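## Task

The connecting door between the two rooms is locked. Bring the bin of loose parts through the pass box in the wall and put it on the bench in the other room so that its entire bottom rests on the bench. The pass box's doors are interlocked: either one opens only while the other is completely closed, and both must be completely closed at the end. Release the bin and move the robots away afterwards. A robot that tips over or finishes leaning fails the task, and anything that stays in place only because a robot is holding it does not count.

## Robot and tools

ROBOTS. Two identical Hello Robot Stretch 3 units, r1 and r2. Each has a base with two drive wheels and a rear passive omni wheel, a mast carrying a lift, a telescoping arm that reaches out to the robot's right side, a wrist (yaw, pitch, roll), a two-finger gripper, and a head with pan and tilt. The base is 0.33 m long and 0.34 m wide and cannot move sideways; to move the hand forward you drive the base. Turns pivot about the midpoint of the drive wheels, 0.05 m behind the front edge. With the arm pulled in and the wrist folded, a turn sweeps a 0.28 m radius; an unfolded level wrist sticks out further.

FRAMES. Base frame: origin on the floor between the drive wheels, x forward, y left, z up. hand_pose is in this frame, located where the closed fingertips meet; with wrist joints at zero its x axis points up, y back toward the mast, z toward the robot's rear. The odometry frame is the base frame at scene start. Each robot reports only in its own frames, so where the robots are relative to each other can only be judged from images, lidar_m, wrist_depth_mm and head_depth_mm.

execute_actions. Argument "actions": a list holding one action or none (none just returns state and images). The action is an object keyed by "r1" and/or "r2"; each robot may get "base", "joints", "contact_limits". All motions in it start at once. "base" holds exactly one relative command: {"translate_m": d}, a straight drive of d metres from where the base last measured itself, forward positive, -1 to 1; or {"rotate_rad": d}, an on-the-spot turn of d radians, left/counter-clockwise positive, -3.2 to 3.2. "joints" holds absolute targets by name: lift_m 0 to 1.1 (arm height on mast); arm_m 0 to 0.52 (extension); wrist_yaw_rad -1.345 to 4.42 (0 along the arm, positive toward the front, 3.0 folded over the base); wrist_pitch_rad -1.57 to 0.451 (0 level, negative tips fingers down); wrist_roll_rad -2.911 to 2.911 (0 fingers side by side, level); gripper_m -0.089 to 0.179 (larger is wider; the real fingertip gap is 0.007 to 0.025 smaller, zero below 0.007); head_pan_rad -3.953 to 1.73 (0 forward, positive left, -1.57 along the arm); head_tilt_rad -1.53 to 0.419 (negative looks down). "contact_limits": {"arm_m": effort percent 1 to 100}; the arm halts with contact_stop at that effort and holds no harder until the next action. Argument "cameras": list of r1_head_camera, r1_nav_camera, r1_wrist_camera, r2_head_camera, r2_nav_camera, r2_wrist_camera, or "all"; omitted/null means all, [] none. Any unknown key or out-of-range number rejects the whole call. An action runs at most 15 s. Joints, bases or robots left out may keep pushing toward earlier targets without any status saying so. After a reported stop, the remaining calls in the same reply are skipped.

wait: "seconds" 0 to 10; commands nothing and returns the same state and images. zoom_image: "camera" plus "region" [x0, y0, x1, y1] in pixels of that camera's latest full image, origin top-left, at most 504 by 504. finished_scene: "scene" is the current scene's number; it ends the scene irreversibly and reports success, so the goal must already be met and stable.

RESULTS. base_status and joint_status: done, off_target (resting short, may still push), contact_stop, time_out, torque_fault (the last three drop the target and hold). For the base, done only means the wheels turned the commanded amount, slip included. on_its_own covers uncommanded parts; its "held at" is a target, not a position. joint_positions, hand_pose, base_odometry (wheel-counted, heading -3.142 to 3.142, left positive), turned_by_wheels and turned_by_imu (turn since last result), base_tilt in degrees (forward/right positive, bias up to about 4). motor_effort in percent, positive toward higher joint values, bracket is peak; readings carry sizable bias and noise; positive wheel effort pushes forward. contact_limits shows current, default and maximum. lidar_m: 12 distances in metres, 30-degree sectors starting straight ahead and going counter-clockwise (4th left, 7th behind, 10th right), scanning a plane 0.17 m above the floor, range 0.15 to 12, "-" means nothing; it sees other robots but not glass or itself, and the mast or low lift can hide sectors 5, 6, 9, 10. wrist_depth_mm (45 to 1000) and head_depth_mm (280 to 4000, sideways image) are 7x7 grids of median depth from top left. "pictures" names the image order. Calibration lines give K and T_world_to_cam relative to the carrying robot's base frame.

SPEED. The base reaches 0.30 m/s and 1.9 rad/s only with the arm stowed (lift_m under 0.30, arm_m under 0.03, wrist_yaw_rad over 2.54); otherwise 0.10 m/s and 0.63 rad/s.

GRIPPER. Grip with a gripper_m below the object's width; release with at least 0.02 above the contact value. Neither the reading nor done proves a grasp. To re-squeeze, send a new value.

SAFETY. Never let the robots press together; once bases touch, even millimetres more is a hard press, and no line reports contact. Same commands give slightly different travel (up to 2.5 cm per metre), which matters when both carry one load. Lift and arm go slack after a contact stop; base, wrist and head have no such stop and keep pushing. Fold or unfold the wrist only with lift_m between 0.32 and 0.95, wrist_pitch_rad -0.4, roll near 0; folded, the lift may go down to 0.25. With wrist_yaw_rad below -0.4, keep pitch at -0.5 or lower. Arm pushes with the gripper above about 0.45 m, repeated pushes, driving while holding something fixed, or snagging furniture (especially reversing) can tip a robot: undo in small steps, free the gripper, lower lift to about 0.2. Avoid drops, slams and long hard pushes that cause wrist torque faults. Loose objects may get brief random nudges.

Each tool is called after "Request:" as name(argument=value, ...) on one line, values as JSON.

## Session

Request:
execute_actions(actions=[])

Scene clock: 0.00 s.
r1.base_odometry: x=+0.000 y=+0.000 heading=+0.000 (m, m, rad; r1's odometry frame)
r1.turned_by_wheels: +0.000 (rad since the last result)
r1.turned_by_imu: +0.000 (rad since the last result)
r1.base_tilt: forward=-0.2 right=-0.3 (deg)
r1.lidar_m: 2.92 1.78 1.58 1.58 1.12 0.99 1.00 1.18 2.18 1.95 1.43 2.62
r1.head_depth_mm: 1734 2572 3167 3142 3129 3100 2249 / 1748 2554 3294 3298 3215 3214 2249 / 1761 2597 3466 3431 3380 3324 2209 / 1765 2631 3587 3523 3549 3362 2218 / 1780 2649 3370 3411 3447 3163 2193 / 1783 2527 2723 2749 2792 2784 2189 / 1786 2279 2299 2324 2334 2350 2183
r1.base_status: not commanded
r1.joint_positions: lift_m=+0.499 arm_m=+0.000 wrist_yaw_rad=+2.963 wrist_pitch_rad=-0.317 wrist_roll_rad=-0.007 gripper_m=+0.037 head_pan_rad=-0.013 head_tilt_rad=+0.008
r1.joint_status: not commanded
r1.motor_effort: left_wheel=+0 right_wheel=-1 lift_m=+32 arm_m=+1 wrist_yaw_rad=+1 wrist_pitch_rad=+5 wrist_roll_rad=+0 gripper_m=+0 head_pan_rad=-1 head_tilt_rad=+1 (%)
r1.hand_pose: x=+0.0207 y=+0.0868 z=+0.5350 quat_wxyz=(+0.174, +0.703, +0.050, +0.688) (m; r1's base frame)
r1.wrist_depth_mm: 917 - - - - - - / 954 - - - - - - / - - - - - - - / - - - - - - - / 947 978 - - - - - / 815 824 - 798 836 830 852 / 685 682 716 674 715 684 727
r2.base_odometry: x=+0.000 y=+0.000 heading=+0.000 (m, m, rad; r2's odometry frame)
r2.turned_by_wheels: +0.000 (rad since the last result)
r2.turned_by_imu: +0.000 (rad since the last result)
r2.base_tilt: forward=-1.7 right=+2.4 (deg)
r2.lidar_m: 0.99 1.00 1.26 1.17 1.19 1.51 3.28 2.56 1.70 3.55 1.58 1.07
r2.head_depth_mm: 999 994 992 985 974 973 964 / 989 986 978 975 971 966 959 / 983 976 970 961 959 952 948 / 971 965 961 955 950 945 938 / 963 954 952 946 940 933 930 / 951 945 941 939 932 926 920 / 944 938 932 927 920 916 910
r2.base_status: not commanded
r2.joint_positions: lift_m=+0.487 arm_m=+0.002 wrist_yaw_rad=+2.785 wrist_pitch_rad=-0.422 wrist_roll_rad=-0.016 gripper_m=+0.037 head_pan_rad=-0.012 head_tilt_rad=-0.001
r2.joint_status: not commanded
r2.motor_effort: left_wheel=+0 right_wheel=-1 lift_m=+32 arm_m=-1 wrist_yaw_rad=-1 wrist_pitch_rad=+5 wrist_roll_rad=+0 gripper_m=-1 head_pan_rad=+0 head_tilt_rad=+2 (%)
r2.hand_pose: x=+0.0569 y=+0.0624 z=+0.4988 quat_wxyz=(+0.269, +0.701, +0.026, +0.660) (m; r2's base frame)
r2.wrist_depth_mm: 936 - - - - - 831 / - - - - - - 877 / - - - - - - 897 / - - - - - - 944 / 950 951 928 943 920 890 884 / 789 - 804 769 - 745 727 / 681 - 658 660 649 655 637
pictures: r1_head_camera (sideways: a quarter turn clockwise sets it upright), r1_nav_camera (sideways: a quarter turn counterclockwise sets it upright), r1_wrist_camera, r2_head_camera (sideways: a quarter turn clockwise sets it upright), r2_nav_camera (sideways: a quarter turn counterclockwise sets it upright), r2_wrist_camera
camera_calibration (this result's frames):
r1_head_camera: T_world_to_cam=[[0.0407073, -0.0399713, -0.998371, 1.31661], [-0.0371148, 0.998449, -0.0414878, 0.0573455], [0.998482, 0.0387432, 0.0391606, -0.0973239], [0, 0, 0, 1]] pos_world=[0.0457088, -0.000859293, 1.32066]
r1_nav_camera: T_world_to_cam=[[0.0274775, 0.0181166, 0.999458, -1.26927], [-0.0260781, -0.999482, 0.018834, 0.0307405], [0.999282, -0.0265815, -0.0269908, -0.00968036], [0, 0, 0, 1]] pos_world=[0.0453513, 0.053462, 1.26774]
r1_wrist_camera: T_world_to_cam=[[0.980984, -0.184781, 0.0593876, -0.0470234], [-0.0402576, -0.493039, -0.869075, 0.538277], [0.189869, 0.850158, -0.491103, 0.352783], [0, 0, 0, 1]] pos_world=[0.000816464, -0.0432179, 0.643848]
r2_head_camera: T_world_to_cam=[[0.0324761, -0.0559814, -0.997903, 1.32245], [-0.00235123, 0.998423, -0.0560871, 0.0796329], [0.99947, 0.00416779, 0.0322932, -0.0934034], [0, 0, 0, 1]] pos_world=[0.0505931, -0.00508532, 1.32716]
r2_nav_camera: T_world_to_cam=[[-0.000510288, -0.0267063, 0.999643, -1.25747], [0.0111776, -0.999581, -0.0266989, 0.0832742], [0.999937, 0.01116, 0.000808585, -0.0503793], [0, 0, 0, 1]] pos_world=[0.0488037, 0.0502191, 1.25929]
r2_wrist_camera: T_world_to_cam=[[0.947025, -0.320721, -0.0168084, -0.0193642], [-0.191521, -0.521963, -0.831188, 0.492827], [0.257806, 0.790375, -0.555737, 0.38147], [0, 0, 0, 1]] pos_world=[0.0143801, -0.050477, 0.621303]
Images, in order (width x height): r1_head_camera 896x504, r1_nav_camera 672x504, r1_wrist_camera 644x364, r2_head_camera 896x504, r2_nav_camera 672x504, r2_wrist_camera 644x364.

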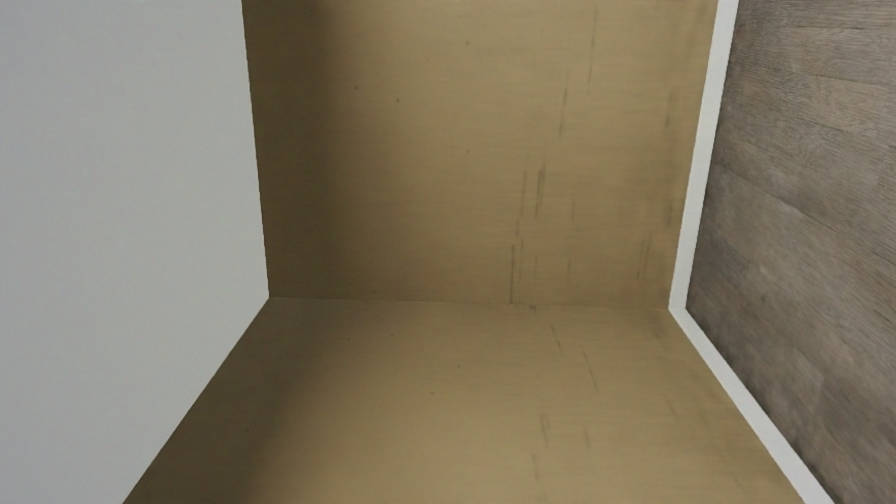

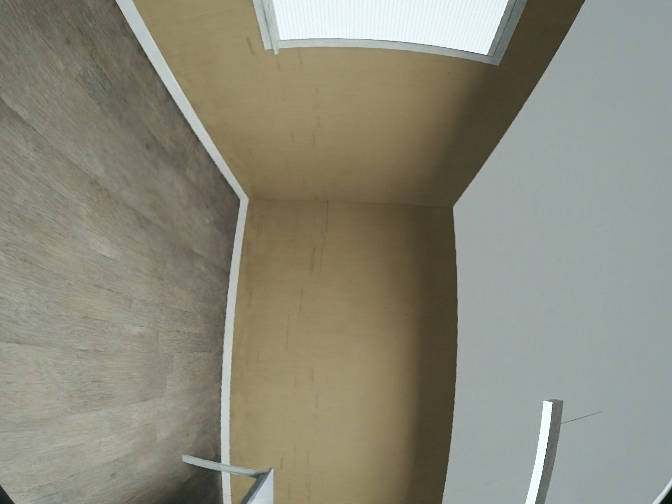

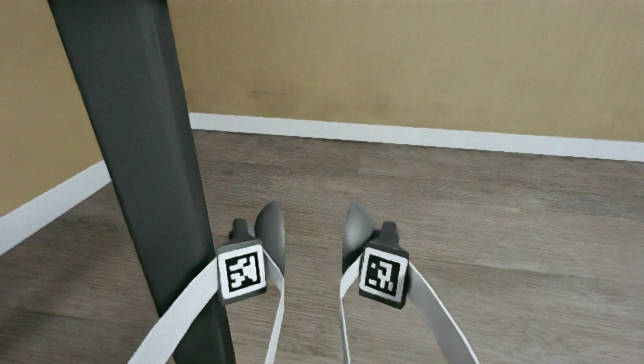

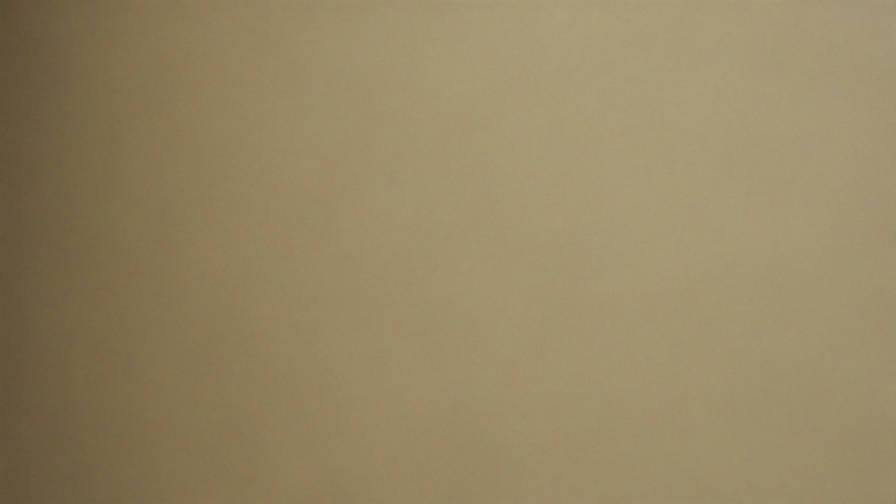

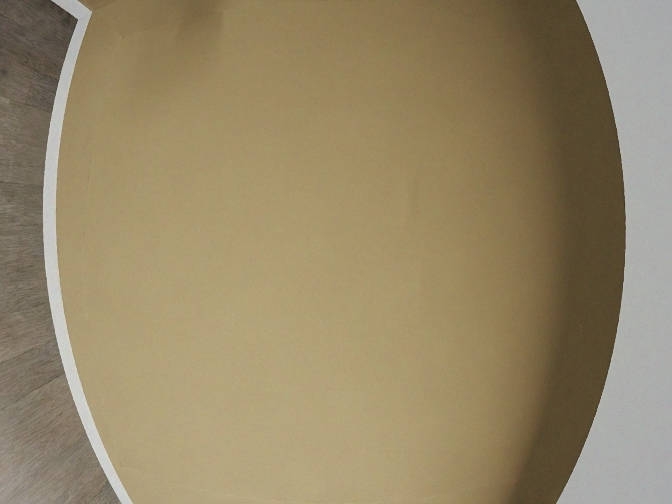

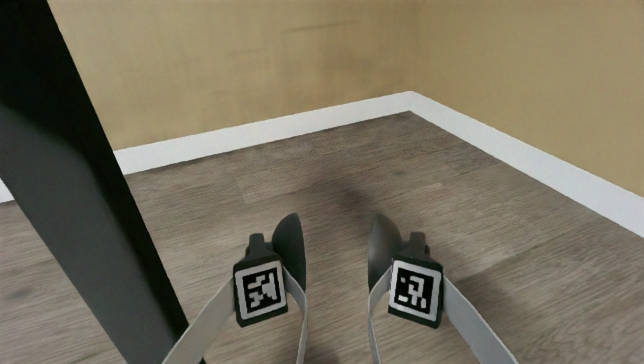

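Request:
execute_actions(actions=[{"r1":{"base":{"rotate_rad":-1.885},"joints":{"head_pan_rad":-0.4,"head_tilt_rad":-0.3,"lift_m":0.28,"wrist_pitch_rad":-0.4}},"r2":{"base":{"rotate_rad":1.70},"joints":{"head_pan_rad":-3.5,"head_tilt_rad":-0.3,"lift_m":0.28,"wrist_pitch_rad":-0.4,"wrist_yaw_rad":2.9}}}], cameras=["r1_head_camera","r1_nav_camera","r2_head_camera","r2_nav_camera"])

Scene clock: 16.80 s.
r1.base_odometry: x=+0.000 y=+0.000 heading=-1.885 (m, m, rad; r1's odometry frame)
r1.turned_by_wheels: -1.885 (rad since the last result)
r1.turned_by_imu: -1.879 (rad since the last result)
r1.base_tilt: forward=-0.3 right=-0.3 (deg)
r1.lidar_m: 3.20 1.43 2.40 3.36 2.25 1.64 1.58 1.41 1.03 0.99 1.03 1.41
r1.head_depth_mm: 1411 1438 1124 1145 1208 1611 1503 / 1683 1729 1519 1672 1849 1864 1512 / 2024 2134 2148 2288 2369 1944 1505 / 2711 2801 2941 3119 2756 1950 1500 / 2858 3011 3187 3372 2759 1932 1495 / 2766 2916 3067 3252 2742 1924 1505 / 2688 2817 2939 3122 2713 1928 1493
r1.base_status: done
r1.joint_positions: lift_m=+0.280 arm_m=+0.000 wrist_yaw_rad=+2.963 wrist_pitch_rad=-0.412 wrist_roll_rad=-0.007 gripper_m=+0.037 head_pan_rad=-0.393 head_tilt_rad=-0.297
r1.joint_status: all done
r1.motor_effort: left_wheel=+3(15) right_wheel=-4(10) lift_m=+25(28) arm_m=+0(0) wrist_yaw_rad=+1(1) wrist_pitch_rad=+4(3) wrist_roll_rad=+0(0) gripper_m=-1(0) head_pan_rad=-5(38) head_tilt_rad=-1(18) (%)
r1.hand_pose: x=+0.0188 y=+0.0761 z=+0.2941 quat_wxyz=(+0.206, +0.700, +0.083, +0.679) (m; r1's base frame)
r1.wrist_depth_mm: - - - - - - - / - - - - - - - / 892 - 911 939 932 963 984 / 699 704 709 708 726 724 749 / 563 576 - 585 590 592 591 / 486 493 - 495 495 493 501 / - - - - 425 426 429
r2.base_odometry: x=+0.000 y=+0.000 heading=+1.700 (m, m, rad; r2's odometry frame)
r2.turned_by_wheels: +1.700 (rad since the last result)
r2.turned_by_imu: +1.711 (rad since the last result)
r2.base_tilt: forward=-1.7 right=+2.5 (deg)
r2.lidar_m: 1.17 1.22 1.71 3.30 2.09 1.70 3.39 1.37 1.02 0.99 1.03 1.21
r2.head_depth_mm: 3636 3818 - - 2023 1980 1683 / 3545 3715 3929 - 1938 1955 1678 / 3480 3670 3758 3995 3039 2169 1669 / 3392 3534 3705 3887 3031 2146 1673 / 3272 3421 3587 3755 3002 2139 1647 / 3158 3318 3528 3613 2995 2103 1651 / 3098 3225 3349 3516 2950 2098 1629
r2.base_status: done
r2.joint_positions: lift_m=+0.281 arm_m=+0.002 wrist_yaw_rad=+2.899 wrist_pitch_rad=-0.420 wrist_roll_rad=-0.016 gripper_m=+0.037 head_pan_rad=-3.493 head_tilt_rad=-0.297
r2.joint_status: all done
r2.motor_effort: left_wheel=-3(13) right_wheel=+2(9) lift_m=+18(30) arm_m=-1(0) wrist_yaw_rad=+0(1) wrist_pitch_rad=+6(6) wrist_roll_rad=+1(1) gripper_m=-1(0) head_pan_rad=-3(33) head_tilt_rad=-1(22) (%)
r2.hand_pose: x=+0.0326 y=+0.0702 z=+0.2927 quat_wxyz=(+0.230, +0.699, +0.065, +0.675) (m; r2's base frame)
r2.wrist_depth_mm: - - - - - - - / - - - - - - - / - - 999 976 939 930 899 / 791 - 767 752 726 723 706 / 629 609 632 603 609 591 578 / 527 517 - 518 - 493 492 / 465 - - - 431 425 425
pictures: r1_head_camera (sideways: a quarter turn clockwise sets it upright), r1_nav_camera (sideways: a quarter turn counterclockwise sets it upright), r2_head_camera (sideways: a quarter turn clockwise sets it upright), r2_nav_camera (sideways: a quarter turn counterclockwise sets it upright)
camera_calibration (this result's frames):
r1_head_camera: T_world_to_cam=[[-0.254889, 0.063002, -0.964916, 1.27447], [0.326837, 0.944759, -0.0246502, 0.0331916], [0.91006, -0.321653, -0.2614, 0.294468], [0, 0, 0, 1]] pos_world=[0.0460156, -0.0169354, 1.30754]
r1_nav_camera: T_world_to_cam=[[0.307488, -0.107529, 0.945457, -1.20028], [-0.389486, -0.920771, 0.0219495, 0.0289093], [0.868189, -0.374991, -0.325007, 0.379033], [0, 0, 0, 1]] pos_world=[0.0512598, 0.0396874, 1.25737]
r2_head_camera: T_world_to_cam=[[0.262194, -0.036924, -0.964309, 1.27693], [-0.315588, -0.947603, -0.0495235, 0.0729781], [-0.911953, 0.317309, -0.260109, 0.298887], [0, 0, 0, 1]] pos_world=[-0.039202, 0.0214642, 1.31271]
r2_nav_camera: T_world_to_cam=[[-0.263927, 0.12522, 0.95638, -1.19916], [0.330644, 0.943204, -0.032249, 0.0885396], [-0.9061, 0.30771, -0.290341, 0.340236], [0, 0, 0, 1]] pos_world=[-0.0374789, -0.0380456, 1.24849]
Images, in order (width x height): r1_head_camera 896x504, r1_nav_camera 672x504, r2_head_camera 896x504, r2_nav_camera 672x504.

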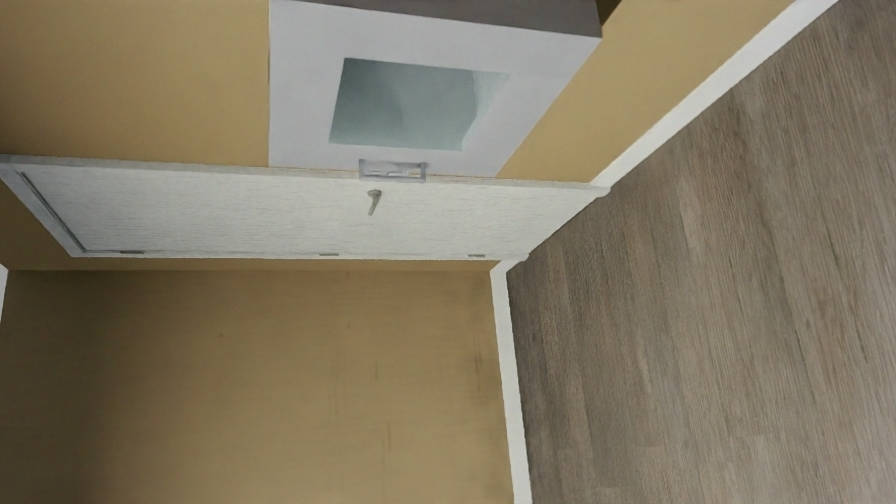

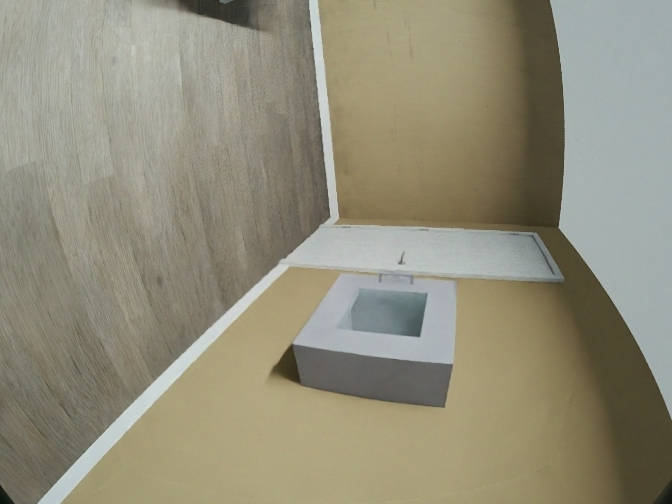

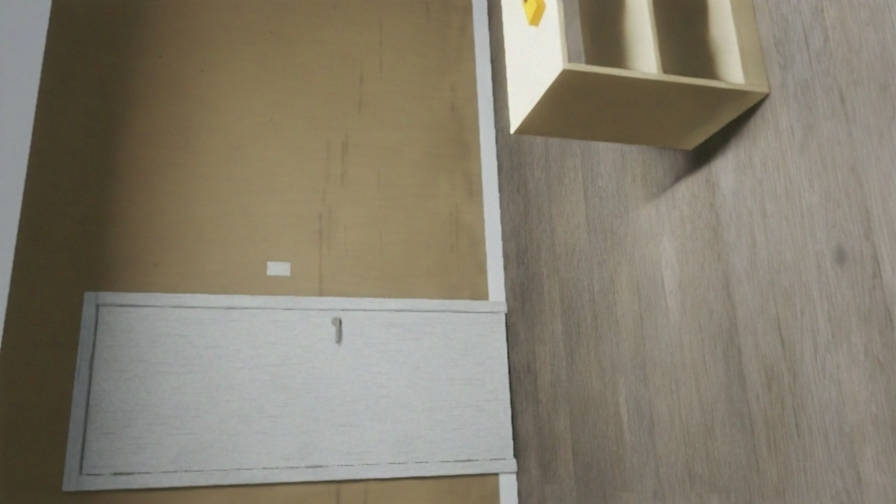

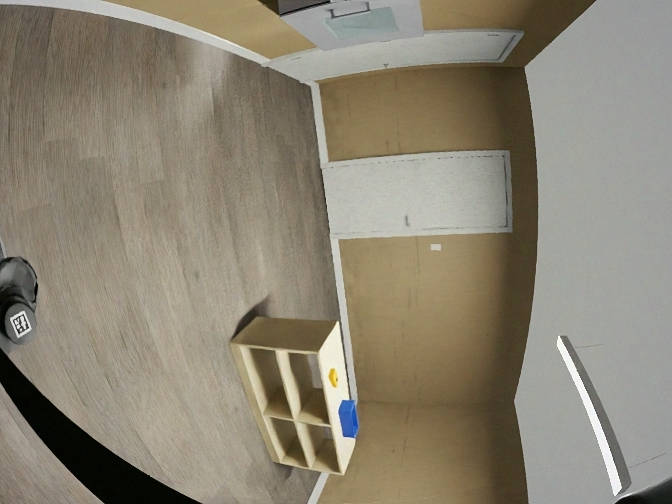

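Request:
execute_actions(actions=[{"r1":{"base":{"translate_m":1.0},"joints":{"head_pan_rad":-1.57,"head_tilt_rad":-0.45}},"r2":{"base":{"translate_m":-1.0},"joints":{"head_pan_rad":-1.57,"head_tilt_rad":-0.45}}}], cameras=[])

Request:
execute_actions(actions=[{"r1":{"base":{"translate_m":0.38},"joints":{"lift_m":0.86}},"r2":{"base":{"translate_m":-0.28},"joints":{"lift_m":0.86}}}], cameras=[])

Request:
execute_actions(actions=[{"r1":{"joints":{"wrist_yaw_rad":0}},"r2":{"joints":{"wrist_yaw_rad":0}}}], cameras=[])

Request:
execute_actions(actions=[{"r1":{"joints":{"wrist_pitch_rad":0.02,"arm_m":0.12,"gripper_m":0.1}},"r2":{"joints":{"wrist_pitch_rad":0.02,"arm_m":0.12,"gripper_m":0.1}}}], cameras=["r1_head_camera","r1_wrist_camera","r2_head_camera","r2_wrist_camera"])

Scene clock: 54.13 s.
r1.base_odometry: x=-0.309 y=-0.951 heading=-1.885 (m, m, rad; r1's odometry frame)
r1.turned_by_wheels: +0.000 (rad since the last result)
r1.turned_by_imu: -0.002 (rad since the last result)
r1.base_tilt: forward=-0.3 right=-0.3 (deg)
r1.lidar_m: 2.20 2.29 1.19 0.98 3.47 2.68 2.57 1.41 1.03 0.99 1.03 1.40
r1.head_depth_mm: 794 854 930 1010 1122 1251 1336 / 799 840 912 1010 1133 1261 1328 / 805 662 701 768 851 1281 1332 / 809 667 725 1165 870 1292 1333 / 817 671 - 1317 883 1308 1328 / 823 677 1316 1314 889 1324 1331 / 829 681 1032 1100 895 1343 1330
r1.base_status: done
r1.joint_positions: lift_m=+0.280 arm_m=+0.000 wrist_yaw_rad=+2.963 wrist_pitch_rad=-0.413 wrist_roll_rad=-0.007 gripper_m=+0.037 head_pan_rad=-1.563 head_tilt_rad=-0.444
r1.joint_status: all done
r1.motor_effort: left_wheel=+3(16) right_wheel=-4(7) lift_m=+26(26) arm_m=+0(0) wrist_yaw_rad=+1(1) wrist_pitch_rad=+4(4) wrist_roll_rad=+0(0) gripper_m=-1(0) head_pan_rad=-5(56) head_tilt_rad=-2(13) (%)
r1.hand_pose: x=+0.0188 y=+0.0761 z=+0.2941 quat_wxyz=(+0.206, +0.700, +0.083, +0.679) (m; r1's base frame)
r1.wrist_depth_mm: - - - - - - - / - - - - - - - / 907 - 914 939 951 977 965 / 702 690 726 718 712 747 743 / 575 572 - 578 586 588 597 / 476 494 - 508 493 501 499 / - - - - 425 426 428
r2.base_odometry: x=+0.129 y=-0.992 heading=+1.700 (m, m, rad; r2's odometry frame)
r2.turned_by_wheels: +0.000 (rad since the last result)
r2.turned_by_imu: -0.004 (rad since the last result)
r2.base_tilt: forward=-1.8 right=+2.5 (deg)
r2.lidar_m: 2.17 2.27 3.14 1.61 1.22 2.65 2.56 1.34 1.00 0.96 1.01 1.40
r2.head_depth_mm: 801 854 919 980 1047 1171 1289 / 804 858 921 994 1079 1181 1302 / 810 863 926 1005 1085 1190 1311 / 813 867 933 1008 1093 1196 1320 / 816 874 940 1013 1107 1202 1337 / 820 877 944 1019 1115 1213 1333 / 827 882 950 1028 1117 1218 1335
r2.base_status: done
r2.joint_positions: lift_m=+0.281 arm_m=+0.002 wrist_yaw_rad=+2.899 wrist_pitch_rad=-0.420 wrist_roll_rad=-0.016 gripper_m=+0.037 head_pan_rad=-1.577 head_tilt_rad=-0.445
r2.joint_status: all done
r2.motor_effort: left_wheel=-3(15) right_wheel=+1(4) lift_m=+18(18) arm_m=+0(0) wrist_yaw_rad=+0(0) wrist_pitch_rad=+6(6) wrist_roll_rad=+1(1) gripper_m=-1(1) head_pan_rad=+3(33) head_tilt_rad=-2(14) (%)
r2.hand_pose: x=+0.0325 y=+0.0702 z=+0.2927 quat_wxyz=(+0.230, +0.699, +0.065, +0.675) (m; r2's base frame)
r2.wrist_depth_mm: - - - - - - - / 896 - - - - - - / 956 - - 983 941 942 904 / 792 - 760 745 732 729 714 / 632 608 636 602 614 590 575 / 529 517 - 524 - 496 488 / 460 - - - 428 420 423
pictures: none
No camera images: the call's "cameras" was empty. Leave "cameras" out to get every camera's image.

Scene clock: 60.23 s.
r1.base_odometry: x=-0.426 y=-1.313 heading=-1.885 (m, m, rad; r1's odometry frame)
r1.turned_by_wheels: +0.000 (rad since the last result)
r1.turned_by_imu: -0.001 (rad since the last result)
r1.base_tilt: forward=-0.3 right=-0.3 (deg)
r1.lidar_m: 1.82 1.88 1.03 1.20 1.02 3.09 2.95 1.40 1.02 0.99 1.02 1.37
r1.head_depth_mm: 793 648 1275 1302 853 1249 1332 / 799 652 3077 1319 863 1264 1331 / 804 658 3018 1240 863 1272 1335 / 809 662 704 763 854 1291 1327 / 814 850 926 789 1151 1307 1328 / 823 887 968 1057 1176 1320 1326 / 828 893 976 1072 1189 1336 1331
r1.base_status: done
r1.joint_positions: lift_m=+0.860 arm_m=+0.000 wrist_yaw_rad=+2.963 wrist_pitch_rad=-0.413 wrist_roll_rad=-0.007 gripper_m=+0.037 head_pan_rad=-1.563 head_tilt_rad=-0.444
r1.joint_status: all done
r1.motor_effort: left_wheel=+3(15) right_wheel=-4(9) lift_m=+37(39) arm_m=+0(0) wrist_yaw_rad=+1(1) wrist_pitch_rad=+4(4) wrist_roll_rad=+0(0) gripper_m=-1(1) head_pan_rad=-5(5) head_tilt_rad=-3(2) (%)
r1.hand_pose: x=+0.0188 y=+0.0760 z=+0.8736 quat_wxyz=(+0.206, +0.700, +0.083, +0.679) (m; r1's base frame)
r1.wrist_depth_mm: - - - - - - - / - - 993 - - - - / - - - - - - - / - - - - - - - / - - - - - - - / - - - - - - - / - - - - - - -
r2.base_odometry: x=+0.165 y=-1.269 heading=+1.700 (m, m, rad; r2's odometry frame)
r2.turned_by_wheels: +0.000 (rad since the last result)
r2.turned_by_imu: -0.001 (rad since the last result)
r2.base_tilt: forward=-1.7 right=+2.5 (deg)
r2.lidar_m: 2.45 2.56 3.44 0.98 1.00 2.36 2.27 1.33 0.99 0.96 1.00 1.39
r2.head_depth_mm: 796 630 685 1343 1001 1164 1278 / 797 633 673 717 796 1170 1291 / 803 651 691 730 796 1175 1301 / 810 862 930 979 1087 1188 1315 / 810 868 932 1004 1092 1196 1316 / 818 873 939 1009 1100 1205 1327 / 819 879 940 1016 1112 1219 1326
r2.base_status: done
r2.joint_positions: lift_m=+0.859 arm_m=+0.002 wrist_yaw_rad=+2.899 wrist_pitch_rad=-0.420 wrist_roll_rad=-0.016 gripper_m=+0.037 head_pan_rad=-1.577 head_tilt_rad=-0.445
r2.joint_status: all done
r2.motor_effort: left_wheel=-2(15) right_wheel=+1(4) lift_m=+45(46) arm_m=-1(0) wrist_yaw_rad=+0(0) wrist_pitch_rad=+6(6) wrist_roll_rad=+0(0) gripper_m=-1(0) head_pan_rad=+3(3) head_tilt_rad=-2(1) (%)
r2.hand_pose: x=+0.0325 y=+0.0703 z=+0.8718 quat_wxyz=(+0.230, +0.699, +0.065, +0.675) (m; r2's base frame)
r2.wrist_depth_mm: - - - - - - - / - - - - - - - / - - - - - - - / - - - - - - - / - - - - - - - / - - - - - - - / - - - - - - -
pictures: none
No camera images: the call's "cameras" was empty. Leave "cameras" out to get every camera's image.

Scene clock: 62.70 s.
r1.base_odometry: x=-0.426 y=-1.313 heading=-1.885 (m, m, rad; r1's odometry frame)
r1.turned_by_wheels: +0.000 (rad since the last result)
r1.turned_by_imu: +0.000 (rad since the last result)
r1.base_tilt: forward=-0.3 right=-0.3 (deg)
r1.lidar_m: 1.82 1.89 1.02 1.20 1.02 3.09 2.96 1.41 1.02 0.99 1.02 1.37
r1.head_depth_mm: 793 646 1275 1295 857 1242 1333 / 797 654 3076 1324 864 1265 1333 / 803 657 3014 1238 860 1281 - / 811 663 703 761 856 1288 1325 / 814 851 923 789 1152 1312 1331 / 820 887 968 1060 1174 1318 1335 / 826 894 975 1073 1193 1341 1327
r1.base_status: not commanded
r1.joint_positions: lift_m=+0.860 arm_m=+0.000 wrist_yaw_rad=+0.002 wrist_pitch_rad=-0.413 wrist_roll_rad=-0.007 gripper_m=+0.037 head_pan_rad=-1.563 head_tilt_rad=-0.444
r1.joint_status: all done
r1.motor_effort: left_wheel=+3(3) right_wheel=-4(4) lift_m=+37(37) arm_m=+0(0) wrist_yaw_rad=-2(3) wrist_pitch_rad=+4(4) wrist_roll_rad=+1(0) gripper_m=+1(0) head_pan_rad=-5(5) head_tilt_rad=-2(2) (%)
r1.hand_pose: x=-0.0211 y=-0.3704 z=+0.8736 quat_wxyz=(+0.695, +0.146, -0.689, -0.144) (m; r1's base frame)
r1.wrist_depth_mm: 669 668 456 940 - 689 442 / 728 739 509 493 798 511 480 / 806 808 568 534 533 531 766 / 895 905 919 909 901 878 885 / - - 994 - - - 968 / - - - - - - - / - - - - - - -
r2.base_odometry: x=+0.165 y=-1.269 heading=+1.700 (m, m, rad; r2's odometry frame)
r2.turned_by_wheels: +0.000 (rad since the last result)
r2.turned_by_imu: +0.000 (rad since the last result)
r2.base_tilt: forward=-1.7 right=+2.5 (deg)
r2.lidar_m: 2.45 2.56 3.46 0.97 1.00 2.36 2.27 1.33 0.99 0.96 1.00 1.40
r2.head_depth_mm: 795 630 685 1339 998 1165 1284 / 799 635 674 719 801 1173 1292 / 804 650 692 731 794 1183 1281 / 806 862 927 978 1084 1190 1288 / 811 869 930 1007 1093 1201 1321 / 816 871 935 1016 1103 1206 1325 / 822 876 944 1020 1110 1215 1326
r2.base_status: not commanded
r2.joint_positions: lift_m=+0.859 arm_m=+0.002 wrist_yaw_rad=+0.002 wrist_pitch_rad=-0.420 wrist_roll_rad=-0.016 gripper_m=+0.037 head_pan_rad=-1.577 head_tilt_rad=-0.445
r2.joint_status: all done
r2.motor_effort: left_wheel=-2(3) right_wheel=+1(1) lift_m=+45(46) arm_m=-1(1) wrist_yaw_rad=-2(2) wrist_pitch_rad=+6(6) wrist_roll_rad=+0(0) gripper_m=-1(0) head_pan_rad=+3(3) head_tilt_rad=-2(2) (%)
r2.hand_pose: x=-0.0211 y=-0.3715 z=+0.8718 quat_wxyz=(+0.698, +0.149, -0.685, -0.146) (m; r2's base frame)
r2.wrist_depth_mm: 694 688 671 655 426 978 764 / 749 749 730 716 464 769 680 / 841 814 812 792 508 499 485 / 933 919 904 877 862 835 835 / - - - 979 924 939 924 / - - - - - - - / - - - - - - -
pictures: none
No camera images: the call's "cameras" was empty. Leave "cameras" out to get every camera's image.

Scene clock: 64.83 s.
r1.base_odometry: x=-0.426 y=-1.313 heading=-1.885 (m, m, rad; r1's odometry frame)
r1.turned_by_wheels: +0.000 (rad since the last result)
r1.turned_by_imu: +0.000 (rad since the last result)
r1.base_tilt: forward=-0.3 right=-0.3 (deg)
r1.lidar_m: 1.82 1.89 1.02 1.20 1.02 3.10 2.96 1.41 1.02 0.99 1.02 1.37
r1.head_depth_mm: 793 648 1278 1299 854 - - / 797 652 3085 1317 864 - - / 801 659 3018 1237 851 - - / 808 665 704 761 858 1295 1332 / 814 848 926 788 1151 1307 1327 / 823 885 969 1062 1181 1322 1320 / 828 895 978 1074 1192 1332 1336
r1.base_status: not commanded
r1.joint_positions: lift_m=+0.860 arm_m=+0.120 wrist_yaw_rad=+0.001 wrist_pitch_rad=-0.003 wrist_roll_rad=-0.007 gripper_m=+0.100 head_pan_rad=-1.563 head_tilt_rad=-0.444
r1.joint_status: all done
r1.motor_effort: left_wheel=+3(3) right_wheel=-4(4) lift_m=+37(37) arm_m=+2(3) wrist_yaw_rad=+0(2) wrist_pitch_rad=+8(7) wrist_roll_rad=+0(0) gripper_m=+1(78) head_pan_rad=-5(6) head_tilt_rad=-2(3) (%)
r1.hand_pose: x=-0.0212 y=-0.5209 z=+0.9736 quat_wxyz=(+0.710, +0.002, -0.704, -0.001) (m; r1's base frame)
r1.wrist_depth_mm: 581 574 349 702 737 649 370 / 595 604 363 900 923 704 367 / 617 614 374 - - 694 372 / 628 642 386 986 - 675 382 / 668 653 401 724 882 687 400 / 685 694 419 415 416 411 411 / 697 712 430 427 424 433 425
r2.base_odometry: x=+0.165 y=-1.269 heading=+1.700 (m, m, rad; r2's odometry frame)
r2.turned_by_wheels: +0.000 (rad since the last result)
r2.turned_by_imu: +0.000 (rad since the last result)
r2.base_tilt: forward=-1.7 right=+2.5 (deg)
r2.lidar_m: 2.45 2.57 3.44 0.97 1.01 2.35 2.27 1.33 0.99 0.96 1.00 1.39
r2.head_depth_mm: 795 630 684 1343 1000 837 - / 800 633 674 717 796 838 - / 803 649 691 730 793 - - / 806 865 925 980 1086 1173 1324 / 813 865 931 1007 1092 1201 1324 / 815 869 934 1011 1101 1212 1330 / 820 877 942 1018 1109 1214 1325
r2.base_status: not commanded
r2.joint_positions: lift_m=+0.859 arm_m=+0.120 wrist_yaw_rad=+0.001 wrist_pitch_rad=-0.004 wrist_roll_rad=-0.016 gripper_m=+0.100 head_pan_rad=-1.577 head_tilt_rad=-0.445
r2.joint_status: all done
r2.motor_effort: left_wheel=-2(2) right_wheel=+1(1) lift_m=+45(45) arm_m=+2(4) wrist_yaw_rad=-2(2) wrist_pitch_rad=+7(9) wrist_roll_rad=+0(0) gripper_m=-1(92) head_pan_rad=+3(2) head_tilt_rad=-2(2) (%)
r2.hand_pose: x=-0.0213 y=-0.5209 z=+0.9731 quat_wxyz=(+0.713, +0.002, -0.701, -0.001) (m; r2's base frame)
r2.wrist_depth_mm: 606 591 586 574 332 673 727 / 632 608 598 577 338 892 766 / 635 624 612 365 348 908 777 / 661 647 634 368 356 937 775 / 682 667 651 637 368 830 737 / 705 689 672 642 379 - 570 / 716 708 688 678 388 383 370
pictures: r1_head_camera (sideways: a quarter turn clockwise sets it upright), r1_wrist_camera, r2_head_camera (sideways: a quarter turn clockwise sets it upright), r2_wrist_camera
camera_calibration (this result's frames):
r1_head_camera: T_world_to_cam=[[-0.0425891, 0.398667, -0.916106, 1.20945], [0.997366, 0.0708527, -0.0155335, 0.0172284], [0.058716, -0.914355, -0.400634, 0.480865], [0, 0, 0, 1]] pos_world=[0.00609171, -0.0437055, 1.3009]
r1_wrist_camera: T_world_to_cam=[[-0.998232, 0.0241785, 0.0542924, -0.072413], [-0.0483929, 0.199644, -0.978673, 1.08552], [-0.034502, -0.97957, -0.198121, -0.150352], [0, 0, 0, 1]] pos_world=[-0.0249407, -0.362248, 1.03652]
r2_head_camera: T_world_to_cam=[[-0.0530646, 0.398943, -0.915439, 1.21505], [0.998539, 0.0305746, -0.0445573, 0.0584873], [0.0102134, -0.916466, -0.399982, 0.475298], [0, 0, 0, 1]] pos_world=[0.00121987, -0.0509298, 1.30502]
r2_wrist_camera: T_world_to_cam=[[-0.999379, -0.0350834, -0.00312668, -0.030419], [-0.00290195, 0.170481, -0.985357, 1.08232], [0.0351027, -0.984736, -0.170477, -0.177987], [0, 0, 0, 1]] pos_world=[-0.0210114, -0.360853, 1.03604]
Images, in order (width x height): r1_head_camera 896x504, r1_wrist_camera 644x364, r2_head_camera 896x504, r2_wrist_camera 644x364.

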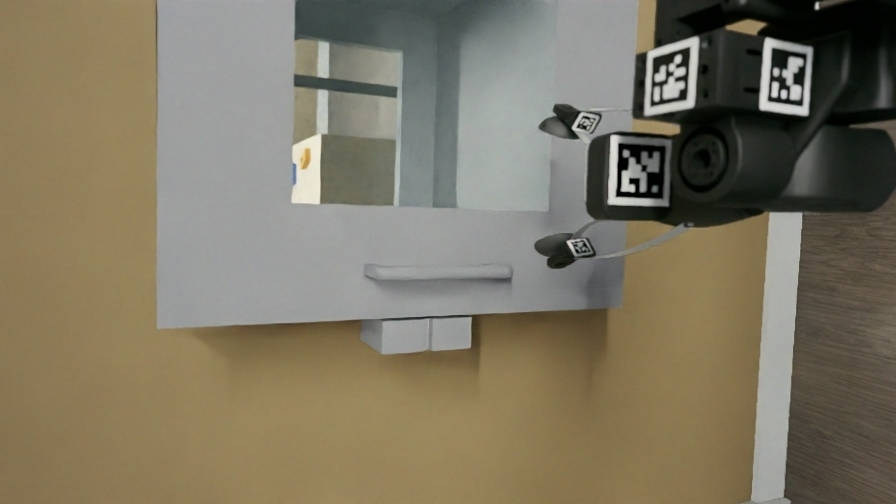

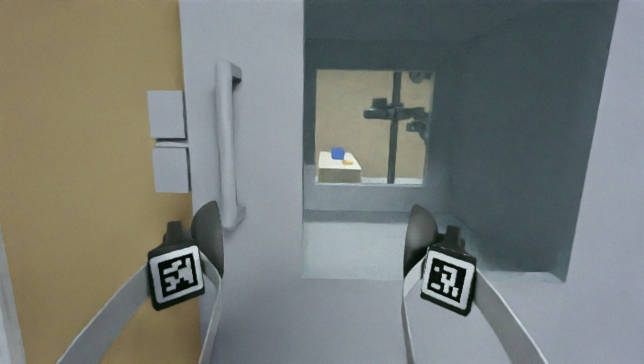

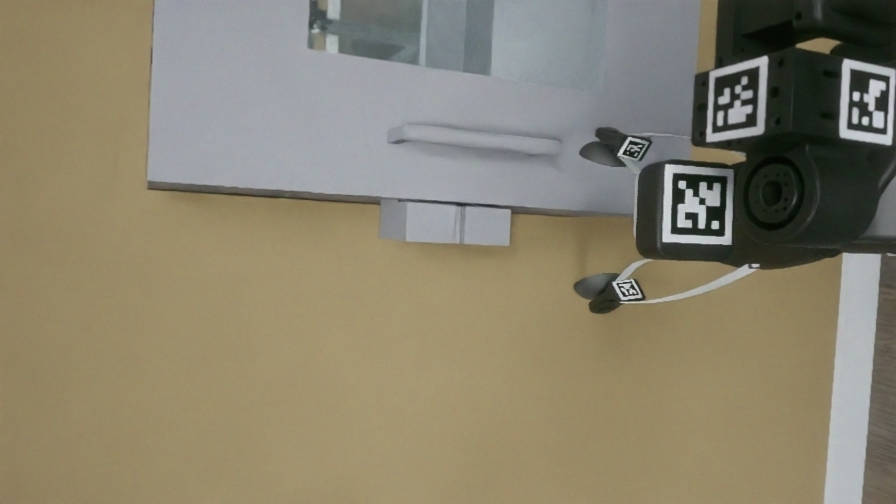

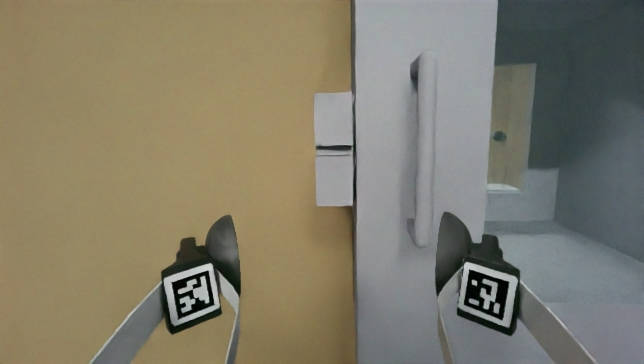

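Request:
execute_actions(actions=[{"r1":{"base":{"translate_m":0.095},"joints":{"lift_m":0.89,"arm_m":0.2}},"r2":{"base":{"translate_m":-0.085},"joints":{"lift_m":0.89,"arm_m":0.21}}}], cameras=["r1_wrist_camera","r2_head_camera","r2_wrist_camera"])

Scene clock: 72.73 s.
r1.base_odometry: x=-0.455 y=-1.403 heading=-1.885 (m, m, rad; r1's odometry frame)
r1.turned_by_wheels: +0.000 (rad since the last result)
r1.turned_by_imu: +0.000 (rad since the last result)
r1.base_tilt: forward=-0.3 right=-0.4 (deg)
r1.lidar_m: 1.73 1.79 2.44 1.00 3.51 3.18 3.06 1.41 1.03 0.99 1.02 1.37
r1.head_depth_mm: 793 647 - 1313 - 1294 1339 / 796 653 711 1319 - 1305 1335 / 803 655 697 749 - 1317 1325 / 808 854 918 773 1136 1288 1330 / 815 884 959 1049 1164 1305 1335 / 820 887 966 1062 1174 1316 1327 / 828 893 975 1066 1188 1320 1328
r1.base_status: done
r1.joint_positions: lift_m=+0.890 arm_m=+0.200 wrist_yaw_rad=+0.001 wrist_pitch_rad=-0.002 wrist_roll_rad=-0.007 gripper_m=+0.100 head_pan_rad=-1.563 head_tilt_rad=-0.444
r1.joint_status: all done
r1.motor_effort: left_wheel=+3(10) right_wheel=-3(6) lift_m=+37(38) arm_m=+2(3) wrist_yaw_rad=-1(0) wrist_pitch_rad=+8(8) wrist_roll_rad=+1(0) gripper_m=+0(0) head_pan_rad=-5(5) head_tilt_rad=-2(2) (%)
r1.hand_pose: x=-0.0213 y=-0.6009 z=+1.0038 quat_wxyz=(+0.710, +0.001, -0.704, -0.001) (m; r1's base frame)
r1.wrist_depth_mm: 505 505 496 275 531 635 554 / 516 525 506 282 804 811 568 / 534 532 300 292 - 844 574 / 544 547 310 302 - 838 574 / 564 573 314 315 319 800 565 / 593 585 595 324 542 629 556 / 610 613 618 333 346 351 353
r2.base_odometry: x=+0.175 y=-1.354 heading=+1.700 (m, m, rad; r2's odometry frame)
r2.turned_by_wheels: +0.000 (rad since the last result)
r2.turned_by_imu: +0.000 (rad since the last result)
r2.base_tilt: forward=-1.7 right=+2.5 (deg)
r2.lidar_m: 2.54 2.64 3.46 0.97 1.01 2.27 2.19 1.32 0.99 0.96 1.00 1.39
r2.head_depth_mm: 794 627 3038 1338 1094 - 1296 / 796 632 2183 1340 - - 1299 / 801 636 675 731 - - 1313 / 805 644 684 727 801 1186 1316 / 809 866 930 864 1094 1195 1314 / 813 868 935 1009 1096 1212 1335 / 816 877 942 1016 1105 1210 1331
r2.base_status: done
r2.joint_positions: lift_m=+0.889 arm_m=+0.210 wrist_yaw_rad=+0.000 wrist_pitch_rad=-0.003 wrist_roll_rad=-0.016 gripper_m=+0.100 head_pan_rad=-1.577 head_tilt_rad=-0.445
r2.joint_status: all done
r2.motor_effort: left_wheel=-2(8) right_wheel=+1(3) lift_m=+45(47) arm_m=+2(3) wrist_yaw_rad=-1(1) wrist_pitch_rad=+7(7) wrist_roll_rad=+0(0) gripper_m=-1(1) head_pan_rad=+3(2) head_tilt_rad=-1(2) (%)
r2.hand_pose: x=-0.0213 y=-0.6109 z=+1.0033 quat_wxyz=(+0.713, +0.002, -0.701, -0.001) (m; r2's base frame)
r2.wrist_depth_mm: 514 503 489 249 247 713 614 / 526 517 508 253 251 780 653 / 538 529 270 262 258 - 658 / 552 548 277 268 268 867 657 / 571 566 286 275 272 877 662 / 588 574 556 281 281 - 591 / 614 592 583 295 290 461 484
pictures: r1_wrist_camera, r2_head_camera (sideways: a quarter turn clockwise sets it upright), r2_wrist_camera
camera_calibration (this result's frames):
r1_wrist_camera: T_world_to_cam=[[-0.998229, 0.0243521, 0.0542739, -0.0720282], [-0.048366, 0.198921, -0.978821, 1.13075], [-0.0346326, -0.979713, -0.197391, -0.223577], [0, 0, 0, 1]] pos_world=[-0.0249537, -0.442218, 1.06658]
r2_head_camera: T_world_to_cam=[[-0.0530677, 0.398942, -0.915439, 1.21505], [0.998539, 0.0305825, -0.0445573, 0.0584873], [0.0102206, -0.916466, -0.399982, 0.475298], [0, 0, 0, 1]] pos_world=[0.00122027, -0.0509298, 1.30502]
r2_wrist_camera: T_world_to_cam=[[-0.999385, -0.034925, -0.00309775, -0.0334562], [-0.00287422, 0.169657, -0.985499, 1.12707], [0.0349441, -0.984884, -0.169653, -0.262397], [0, 0, 0, 1]] pos_world=[-0.0210269, -0.450816, 1.06611]
Images, in order (width x height): r1_wrist_camera 644x364, r2_head_camera 896x504, r2_wrist_camera 644x364.

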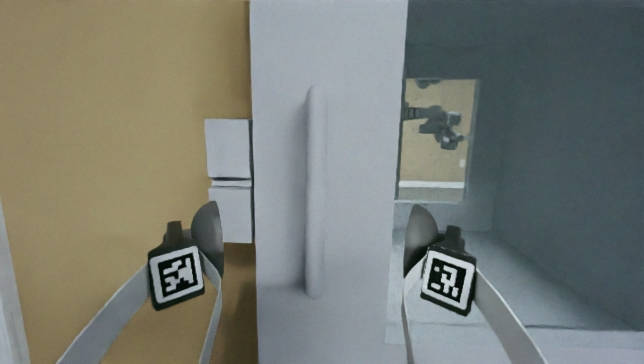

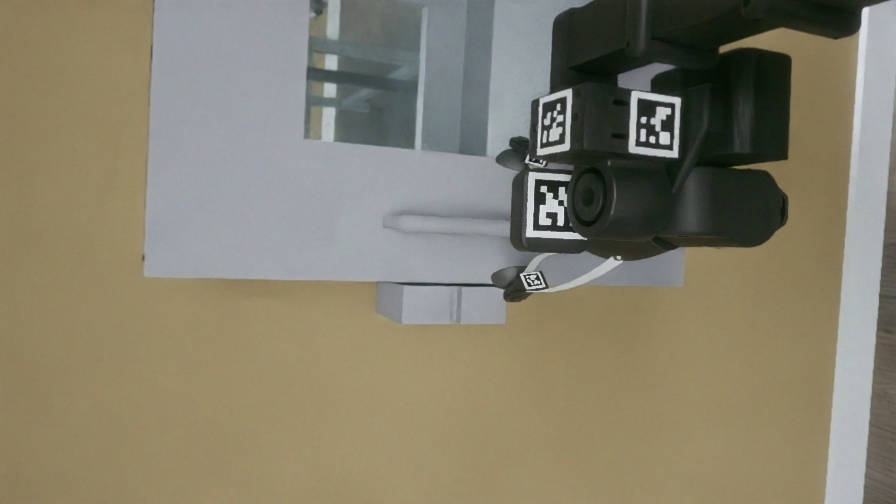

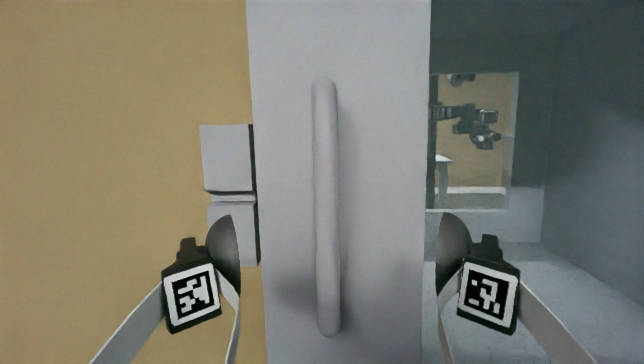

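Request:
execute_actions(actions=[{"r2":{"base":{"translate_m":0.006},"joints":{"arm_m":0.282,"gripper_m":0.07}}}], cameras=[])

Request:
execute_actions(actions=[{"r2":{"joints":{"gripper_m":-0.03}}}], cameras=["r2_wrist_camera"])

Request:
execute_actions(actions=[{"r2":{"base":{"translate_m":-0.012},"joints":{"arm_m":0.2,"head_tilt_rad":-0.7}}}], cameras=["r2_wrist_camera","r2_nav_camera"])

Scene clock: 82.97 s.
r1.base_odometry: x=-0.455 y=-1.403 heading=-1.885 (m, m, rad; r1's odometry frame)
r1.turned_by_wheels: +0.000 (rad since the last result)
r1.turned_by_imu: +0.000 (rad since the last result)
r1.base_tilt: forward=-0.3 right=-0.3 (deg)
r1.lidar_m: 1.73 1.79 2.44 1.00 3.48 3.18 3.06 1.41 1.03 0.99 1.02 1.37
r1.head_depth_mm: 792 647 - 1319 - 1296 1330 / 796 653 713 1316 - 1312 1333 / 805 657 701 755 - 1321 1330 / 810 856 914 773 1142 1293 1328 / 814 880 962 1051 1162 1313 1333 / 819 889 962 1064 1178 1323 1331 / 828 892 977 1070 1183 1320 1331
r1.base_status: not commanded
r1.joint_positions: lift_m=+0.890 arm_m=+0.200 wrist_yaw_rad=+0.001 wrist_pitch_rad=-0.002 wrist_roll_rad=-0.007 gripper_m=+0.100 head_pan_rad=-1.563 head_tilt_rad=-0.444
r1.joint_status: not commanded
r1.motor_effort: left_wheel=+3(3) right_wheel=-3(3) lift_m=+37(37) arm_m=+2(2) wrist_yaw_rad=+0(0) wrist_pitch_rad=+7(8) wrist_roll_rad=+0(0) gripper_m=-1(0) head_pan_rad=-4(5) head_tilt_rad=-3(2) (%)
r1.hand_pose: x=-0.0213 y=-0.6009 z=+1.0038 quat_wxyz=(+0.710, +0.001, -0.704, -0.001) (m; r1's base frame)
r1.wrist_depth_mm: 491 492 497 278 541 637 546 / 517 516 513 286 825 828 567 / 543 528 296 292 - 854 570 / 547 547 309 302 - 840 570 / 568 568 314 309 316 780 562 / 596 584 584 325 535 610 552 / 615 614 625 337 347 347 353
r2.base_odometry: x=+0.175 y=-1.348 heading=+1.699 (m, m, rad; r2's odometry frame)
r2.turned_by_wheels: +0.000 (rad since the last result)
r2.turned_by_imu: +0.000 (rad since the last result)
r2.base_tilt: forward=-1.8 right=+2.4 (deg)
r2.lidar_m: 2.53 2.64 3.46 0.97 1.01 2.27 2.19 1.33 0.99 0.96 1.00 1.39
r2.head_depth_mm: 795 628 3001 1353 - - 1295 / 796 631 2161 1348 - 1188 1288 / 799 636 675 720 - 1197 1303 / 805 645 687 724 820 1195 1317 / 808 869 929 981 1091 1202 1320 / 812 870 934 1013 1101 1204 1329 / 819 874 941 1020 1109 1213 1325
r2.base_status: done
r2.joint_positions: lift_m=+0.889 arm_m=+0.282 wrist_yaw_rad=+0.000 wrist_pitch_rad=-0.003 wrist_roll_rad=-0.016 gripper_m=+0.070 head_pan_rad=-1.577 head_tilt_rad=-0.445
r2.joint_status: all done
r2.motor_effort: left_wheel=-2(6) right_wheel=+1(5) lift_m=+45(45) arm_m=+2(1) wrist_yaw_rad=-1(1) wrist_pitch_rad=+7(7) wrist_roll_rad=+0(0) gripper_m=-1(93) head_pan_rad=+3(2) head_tilt_rad=-1(2) (%)
r2.hand_pose: x=-0.0213 y=-0.6829 z=+1.0033 quat_wxyz=(+0.713, +0.001, -0.701, -0.001) (m; r2's base frame)
r2.wrist_depth_mm: 443 425 185 180 177 701 626 / 450 442 189 183 181 740 666 / 456 451 196 189 186 - 654 / 479 463 198 193 191 - 662 / 487 483 206 199 197 792 660 / 505 490 - 205 204 637 592 / 528 513 504 211 209 482 477
pictures: none
No camera images: the call's "cameras" was empty. Leave "cameras" out to get every camera's image.

Scene clock: 84.47 s.
r1.base_odometry: x=-0.455 y=-1.403 heading=-1.885 (m, m, rad; r1's odometry frame)
r1.turned_by_wheels: +0.000 (rad since the last result)
r1.turned_by_imu: +0.000 (rad since the last result)
r1.base_tilt: forward=-0.3 right=-0.4 (deg)
r1.lidar_m: 1.73 1.79 2.44 1.00 3.49 3.19 3.06 1.41 1.02 0.99 1.02 1.36
r1.head_depth_mm: 791 646 - 1325 - 1290 1333 / 799 653 712 1317 - 1308 1329 / 804 658 698 752 - 1321 1336 / 811 853 917 780 1138 1291 1331 / 814 884 959 1051 1163 1302 1334 / 820 887 966 1064 1184 1317 1332 / 827 895 976 1076 1188 1311 1334
r1.base_status: not commanded
r1.joint_positions: lift_m=+0.890 arm_m=+0.200 wrist_yaw_rad=+0.001 wrist_pitch_rad=-0.002 wrist_roll_rad=-0.007 gripper_m=+0.100 head_pan_rad=-1.563 head_tilt_rad=-0.444
r1.joint_status: not commanded
r1.motor_effort: left_wheel=+4(3) right_wheel=-4(3) lift_m=+37(37) arm_m=+2(2) wrist_yaw_rad=+0(0) wrist_pitch_rad=+7(8) wrist_roll_rad=+0(0) gripper_m=-1(0) head_pan_rad=-5(5) head_tilt_rad=-3(2) (%)
r1.hand_pose: x=-0.0213 y=-0.6009 z=+1.0038 quat_wxyz=(+0.710, +0.001, -0.704, -0.001) (m; r1's base frame)
r1.wrist_depth_mm: 498 503 497 276 524 630 543 / 521 513 509 283 848 813 568 / 536 538 300 295 - 826 568 / 555 546 308 298 - 858 568 / 576 569 314 311 319 782 558 / 594 590 588 328 537 627 555 / 598 615 619 333 344 348 356
r2.base_odometry: x=+0.175 y=-1.348 heading=+1.700 (m, m, rad; r2's odometry frame)
r2.turned_by_wheels: +0.000 (rad since the last result)
r2.turned_by_imu: +0.000 (rad since the last result)
r2.base_tilt: forward=-1.6 right=+2.6 (deg)
r2.lidar_m: 2.53 2.63 3.46 0.97 1.01 2.27 2.20 1.33 0.98 0.96 1.00 1.39
r2.head_depth_mm: 795 626 2996 1345 - - 1294 / 798 628 2160 1348 - 1189 1291 / 800 632 671 716 - 1196 1307 / 807 640 681 721 812 1192 1308 / 810 868 933 979 1092 1194 1321 / 815 871 936 1011 1099 1205 1331 / 816 876 939 1018 1107 1218 1326
r2.base_status: not commanded
r2.joint_positions: lift_m=+0.889 arm_m=+0.282 wrist_yaw_rad=+0.003 wrist_pitch_rad=-0.003 wrist_roll_rad=-0.016 gripper_m=-0.029 head_pan_rad=-1.577 head_tilt_rad=-0.445
r2.joint_status: all done
r2.motor_effort: left_wheel=-1(2) right_wheel=-1(1) lift_m=+45(45) arm_m=+0(2) wrist_yaw_rad=-4(3) wrist_pitch_rad=+7(7) wrist_roll_rad=+0(1) gripper_m=-25(100) head_pan_rad=+2(3) head_tilt_rad=-2(2) (%)
r2.hand_pose: x=-0.0207 y=-0.6831 z=+1.0034 quat_wxyz=(+0.713, +0.002, -0.701, +0.000) (m; r2's base frame)
r2.wrist_depth_mm: 436 427 180 176 172 647 635 / 452 439 185 179 178 741 664 / 467 448 195 184 182 - 666 / 474 468 198 189 187 - 672 / 493 482 205 137 191 783 669 / 506 494 211 139 196 631 608 / 526 513 496 207 204 481 477
pictures: r2_wrist_camera
camera_calibration (this result's frames):
r2_wrist_camera: T_world_to_cam=[[-0.999299, -0.0373168, -0.0030891, -0.0370055], [-0.00327932, 0.1694, -0.985542, 1.13925], [0.0373006, -0.984841, -0.169403, -0.333685], [0, 0, 0, 1]] pos_world=[-0.020797, -0.522996, 1.06613]
Images, in order (width x height): r2_wrist_camera 644x364.

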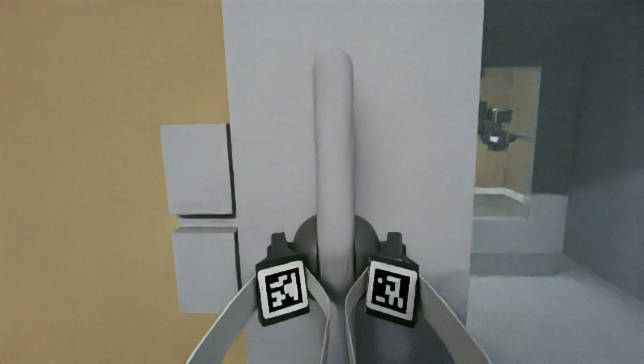

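Scene clock: 86.27 s.
r1.base_odometry: x=-0.455 y=-1.403 heading=-1.885 (m, m, rad; r1's odometry frame)
r1.turned_by_wheels: +0.000 (rad since the last result)
r1.turned_by_imu: +0.000 (rad since the last result)
r1.base_tilt: forward=-0.3 right=-0.3 (deg)
r1.lidar_m: 1.72 1.79 2.44 1.00 3.48 3.20 3.06 1.41 1.02 0.99 1.03 1.37
r1.head_depth_mm: 793 647 - 1322 - 1288 1326 / 797 653 711 1316 - 1303 1338 / 801 657 698 752 - 1325 1324 / 809 854 918 781 1139 1294 1331 / 811 880 955 1051 1164 1307 1324 / 820 888 968 1061 1176 1325 1324 / 827 894 976 1074 1186 1318 1335
r1.base_status: not commanded
r1.joint_positions: lift_m=+0.890 arm_m=+0.200 wrist_yaw_rad=+0.001 wrist_pitch_rad=-0.002 wrist_roll_rad=-0.007 gripper_m=+0.100 head_pan_rad=-1.563 head_tilt_rad=-0.444
r1.joint_status: not commanded
r1.motor_effort: left_wheel=+3(3) right_wheel=-3(4) lift_m=+37(37) arm_m=+2(2) wrist_yaw_rad=+0(0) wrist_pitch_rad=+8(8) wrist_roll_rad=+1(0) gripper_m=+0(0) head_pan_rad=-5(5) head_tilt_rad=-2(2) (%)
r1.hand_pose: x=-0.0213 y=-0.6009 z=+1.0038 quat_wxyz=(+0.710, +0.001, -0.704, -0.001) (m; r1's base frame)
r1.wrist_depth_mm: 497 500 500 277 535 634 547 / 515 511 515 283 873 901 566 / 530 532 298 290 - 853 571 / 552 552 309 301 951 844 563 / 560 569 313 315 315 793 572 / 598 588 590 325 550 617 553 / 604 610 606 337 348 350 354
r2.base_odometry: x=+0.176 y=-1.360 heading=+1.699 (m, m, rad; r2's odometry frame)
r2.turned_by_wheels: +0.000 (rad since the last result)
r2.turned_by_imu: +0.000 (rad since the last result)
r2.base_tilt: forward=-1.7 right=+2.5 (deg)
r2.lidar_m: 2.54 2.66 3.42 0.97 1.01 2.26 2.18 1.33 0.99 0.96 1.00 1.39
r2.head_depth_mm: 528 3064 1221 - 1372 1442 1243 / 524 3644 1185 - 1407 1449 1242 / 519 577 627 - 1397 1433 1237 / 521 580 643 744 1381 1437 1237 / 816 874 1021 1164 1359 1438 1234 / 822 910 1029 1176 1375 1433 1234 / 828 919 1034 1190 1381 1425 1224
r2.base_status: done
r2.joint_positions: lift_m=+0.889 arm_m=+0.200 wrist_yaw_rad=-0.008 wrist_pitch_rad=-0.003 wrist_roll_rad=-0.016 gripper_m=-0.026 head_pan_rad=-1.577 head_tilt_rad=-0.691
r2.joint_status: all done
r2.motor_effort: left_wheel=-4(9) right_wheel=+5(12) lift_m=+45(45) arm_m=-3(3) wrist_yaw_rad=+7(22) wrist_pitch_rad=+7(7) wrist_roll_rad=+0(1) gripper_m=-26(27) head_pan_rad=+3(3) head_tilt_rad=-4(20) (%)
r2.hand_pose: x=-0.0236 y=-0.6014 z=+1.0032 quat_wxyz=(+0.713, -0.001, -0.701, -0.005) (m; r2's base frame)
r2.wrist_depth_mm: 510 508 173 175 180 709 603 / 524 525 178 176 186 813 631 / 550 537 182 183 190 838 635 / 559 559 188 188 196 855 625 / 580 568 194 138 202 866 644 / 596 587 573 140 209 637 592 / 613 602 206 204 214 485 483
pictures: r2_nav_camera (sideways: a quarter turn counterclockwise sets it upright), r2_wrist_camera
camera_calibration (this result's frames):
r2_nav_camera: T_world_to_cam=[[-0.0306968, -0.63583, 0.771218, -0.959075], [-0.999363, 0.00548849, -0.0352527, 0.100546], [0.0181819, -0.771809, -0.635594, 0.783839], [0, 0, 0, 1]] pos_world=[0.0567894, -0.0053868, 1.2414]
r2_wrist_camera: T_world_to_cam=[[-0.999654, -0.0261144, -0.00311387, -0.0300743], [-0.00137505, 0.170138, -0.985419, 1.12559], [0.0262634, -0.985074, -0.170115, -0.252893], [0, 0, 0, 1]] pos_world=[-0.0218743, -0.441409, 1.06607]
Images, in order (width x height): r2_nav_camera 672x504, r2_wrist_camera 644x364.

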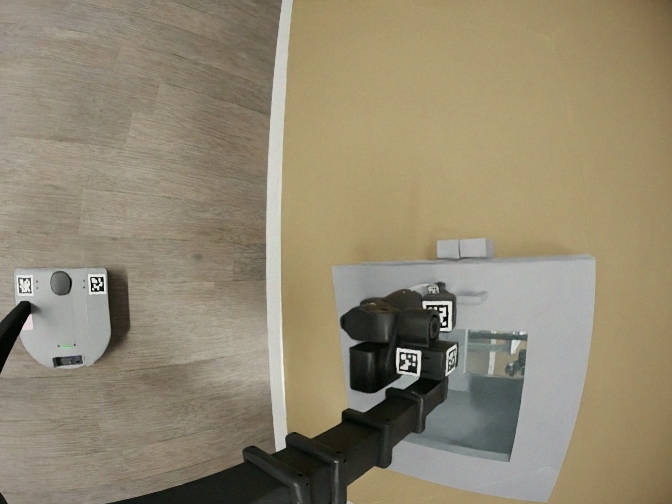

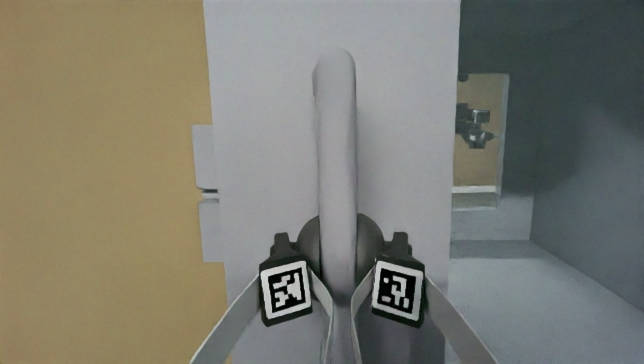

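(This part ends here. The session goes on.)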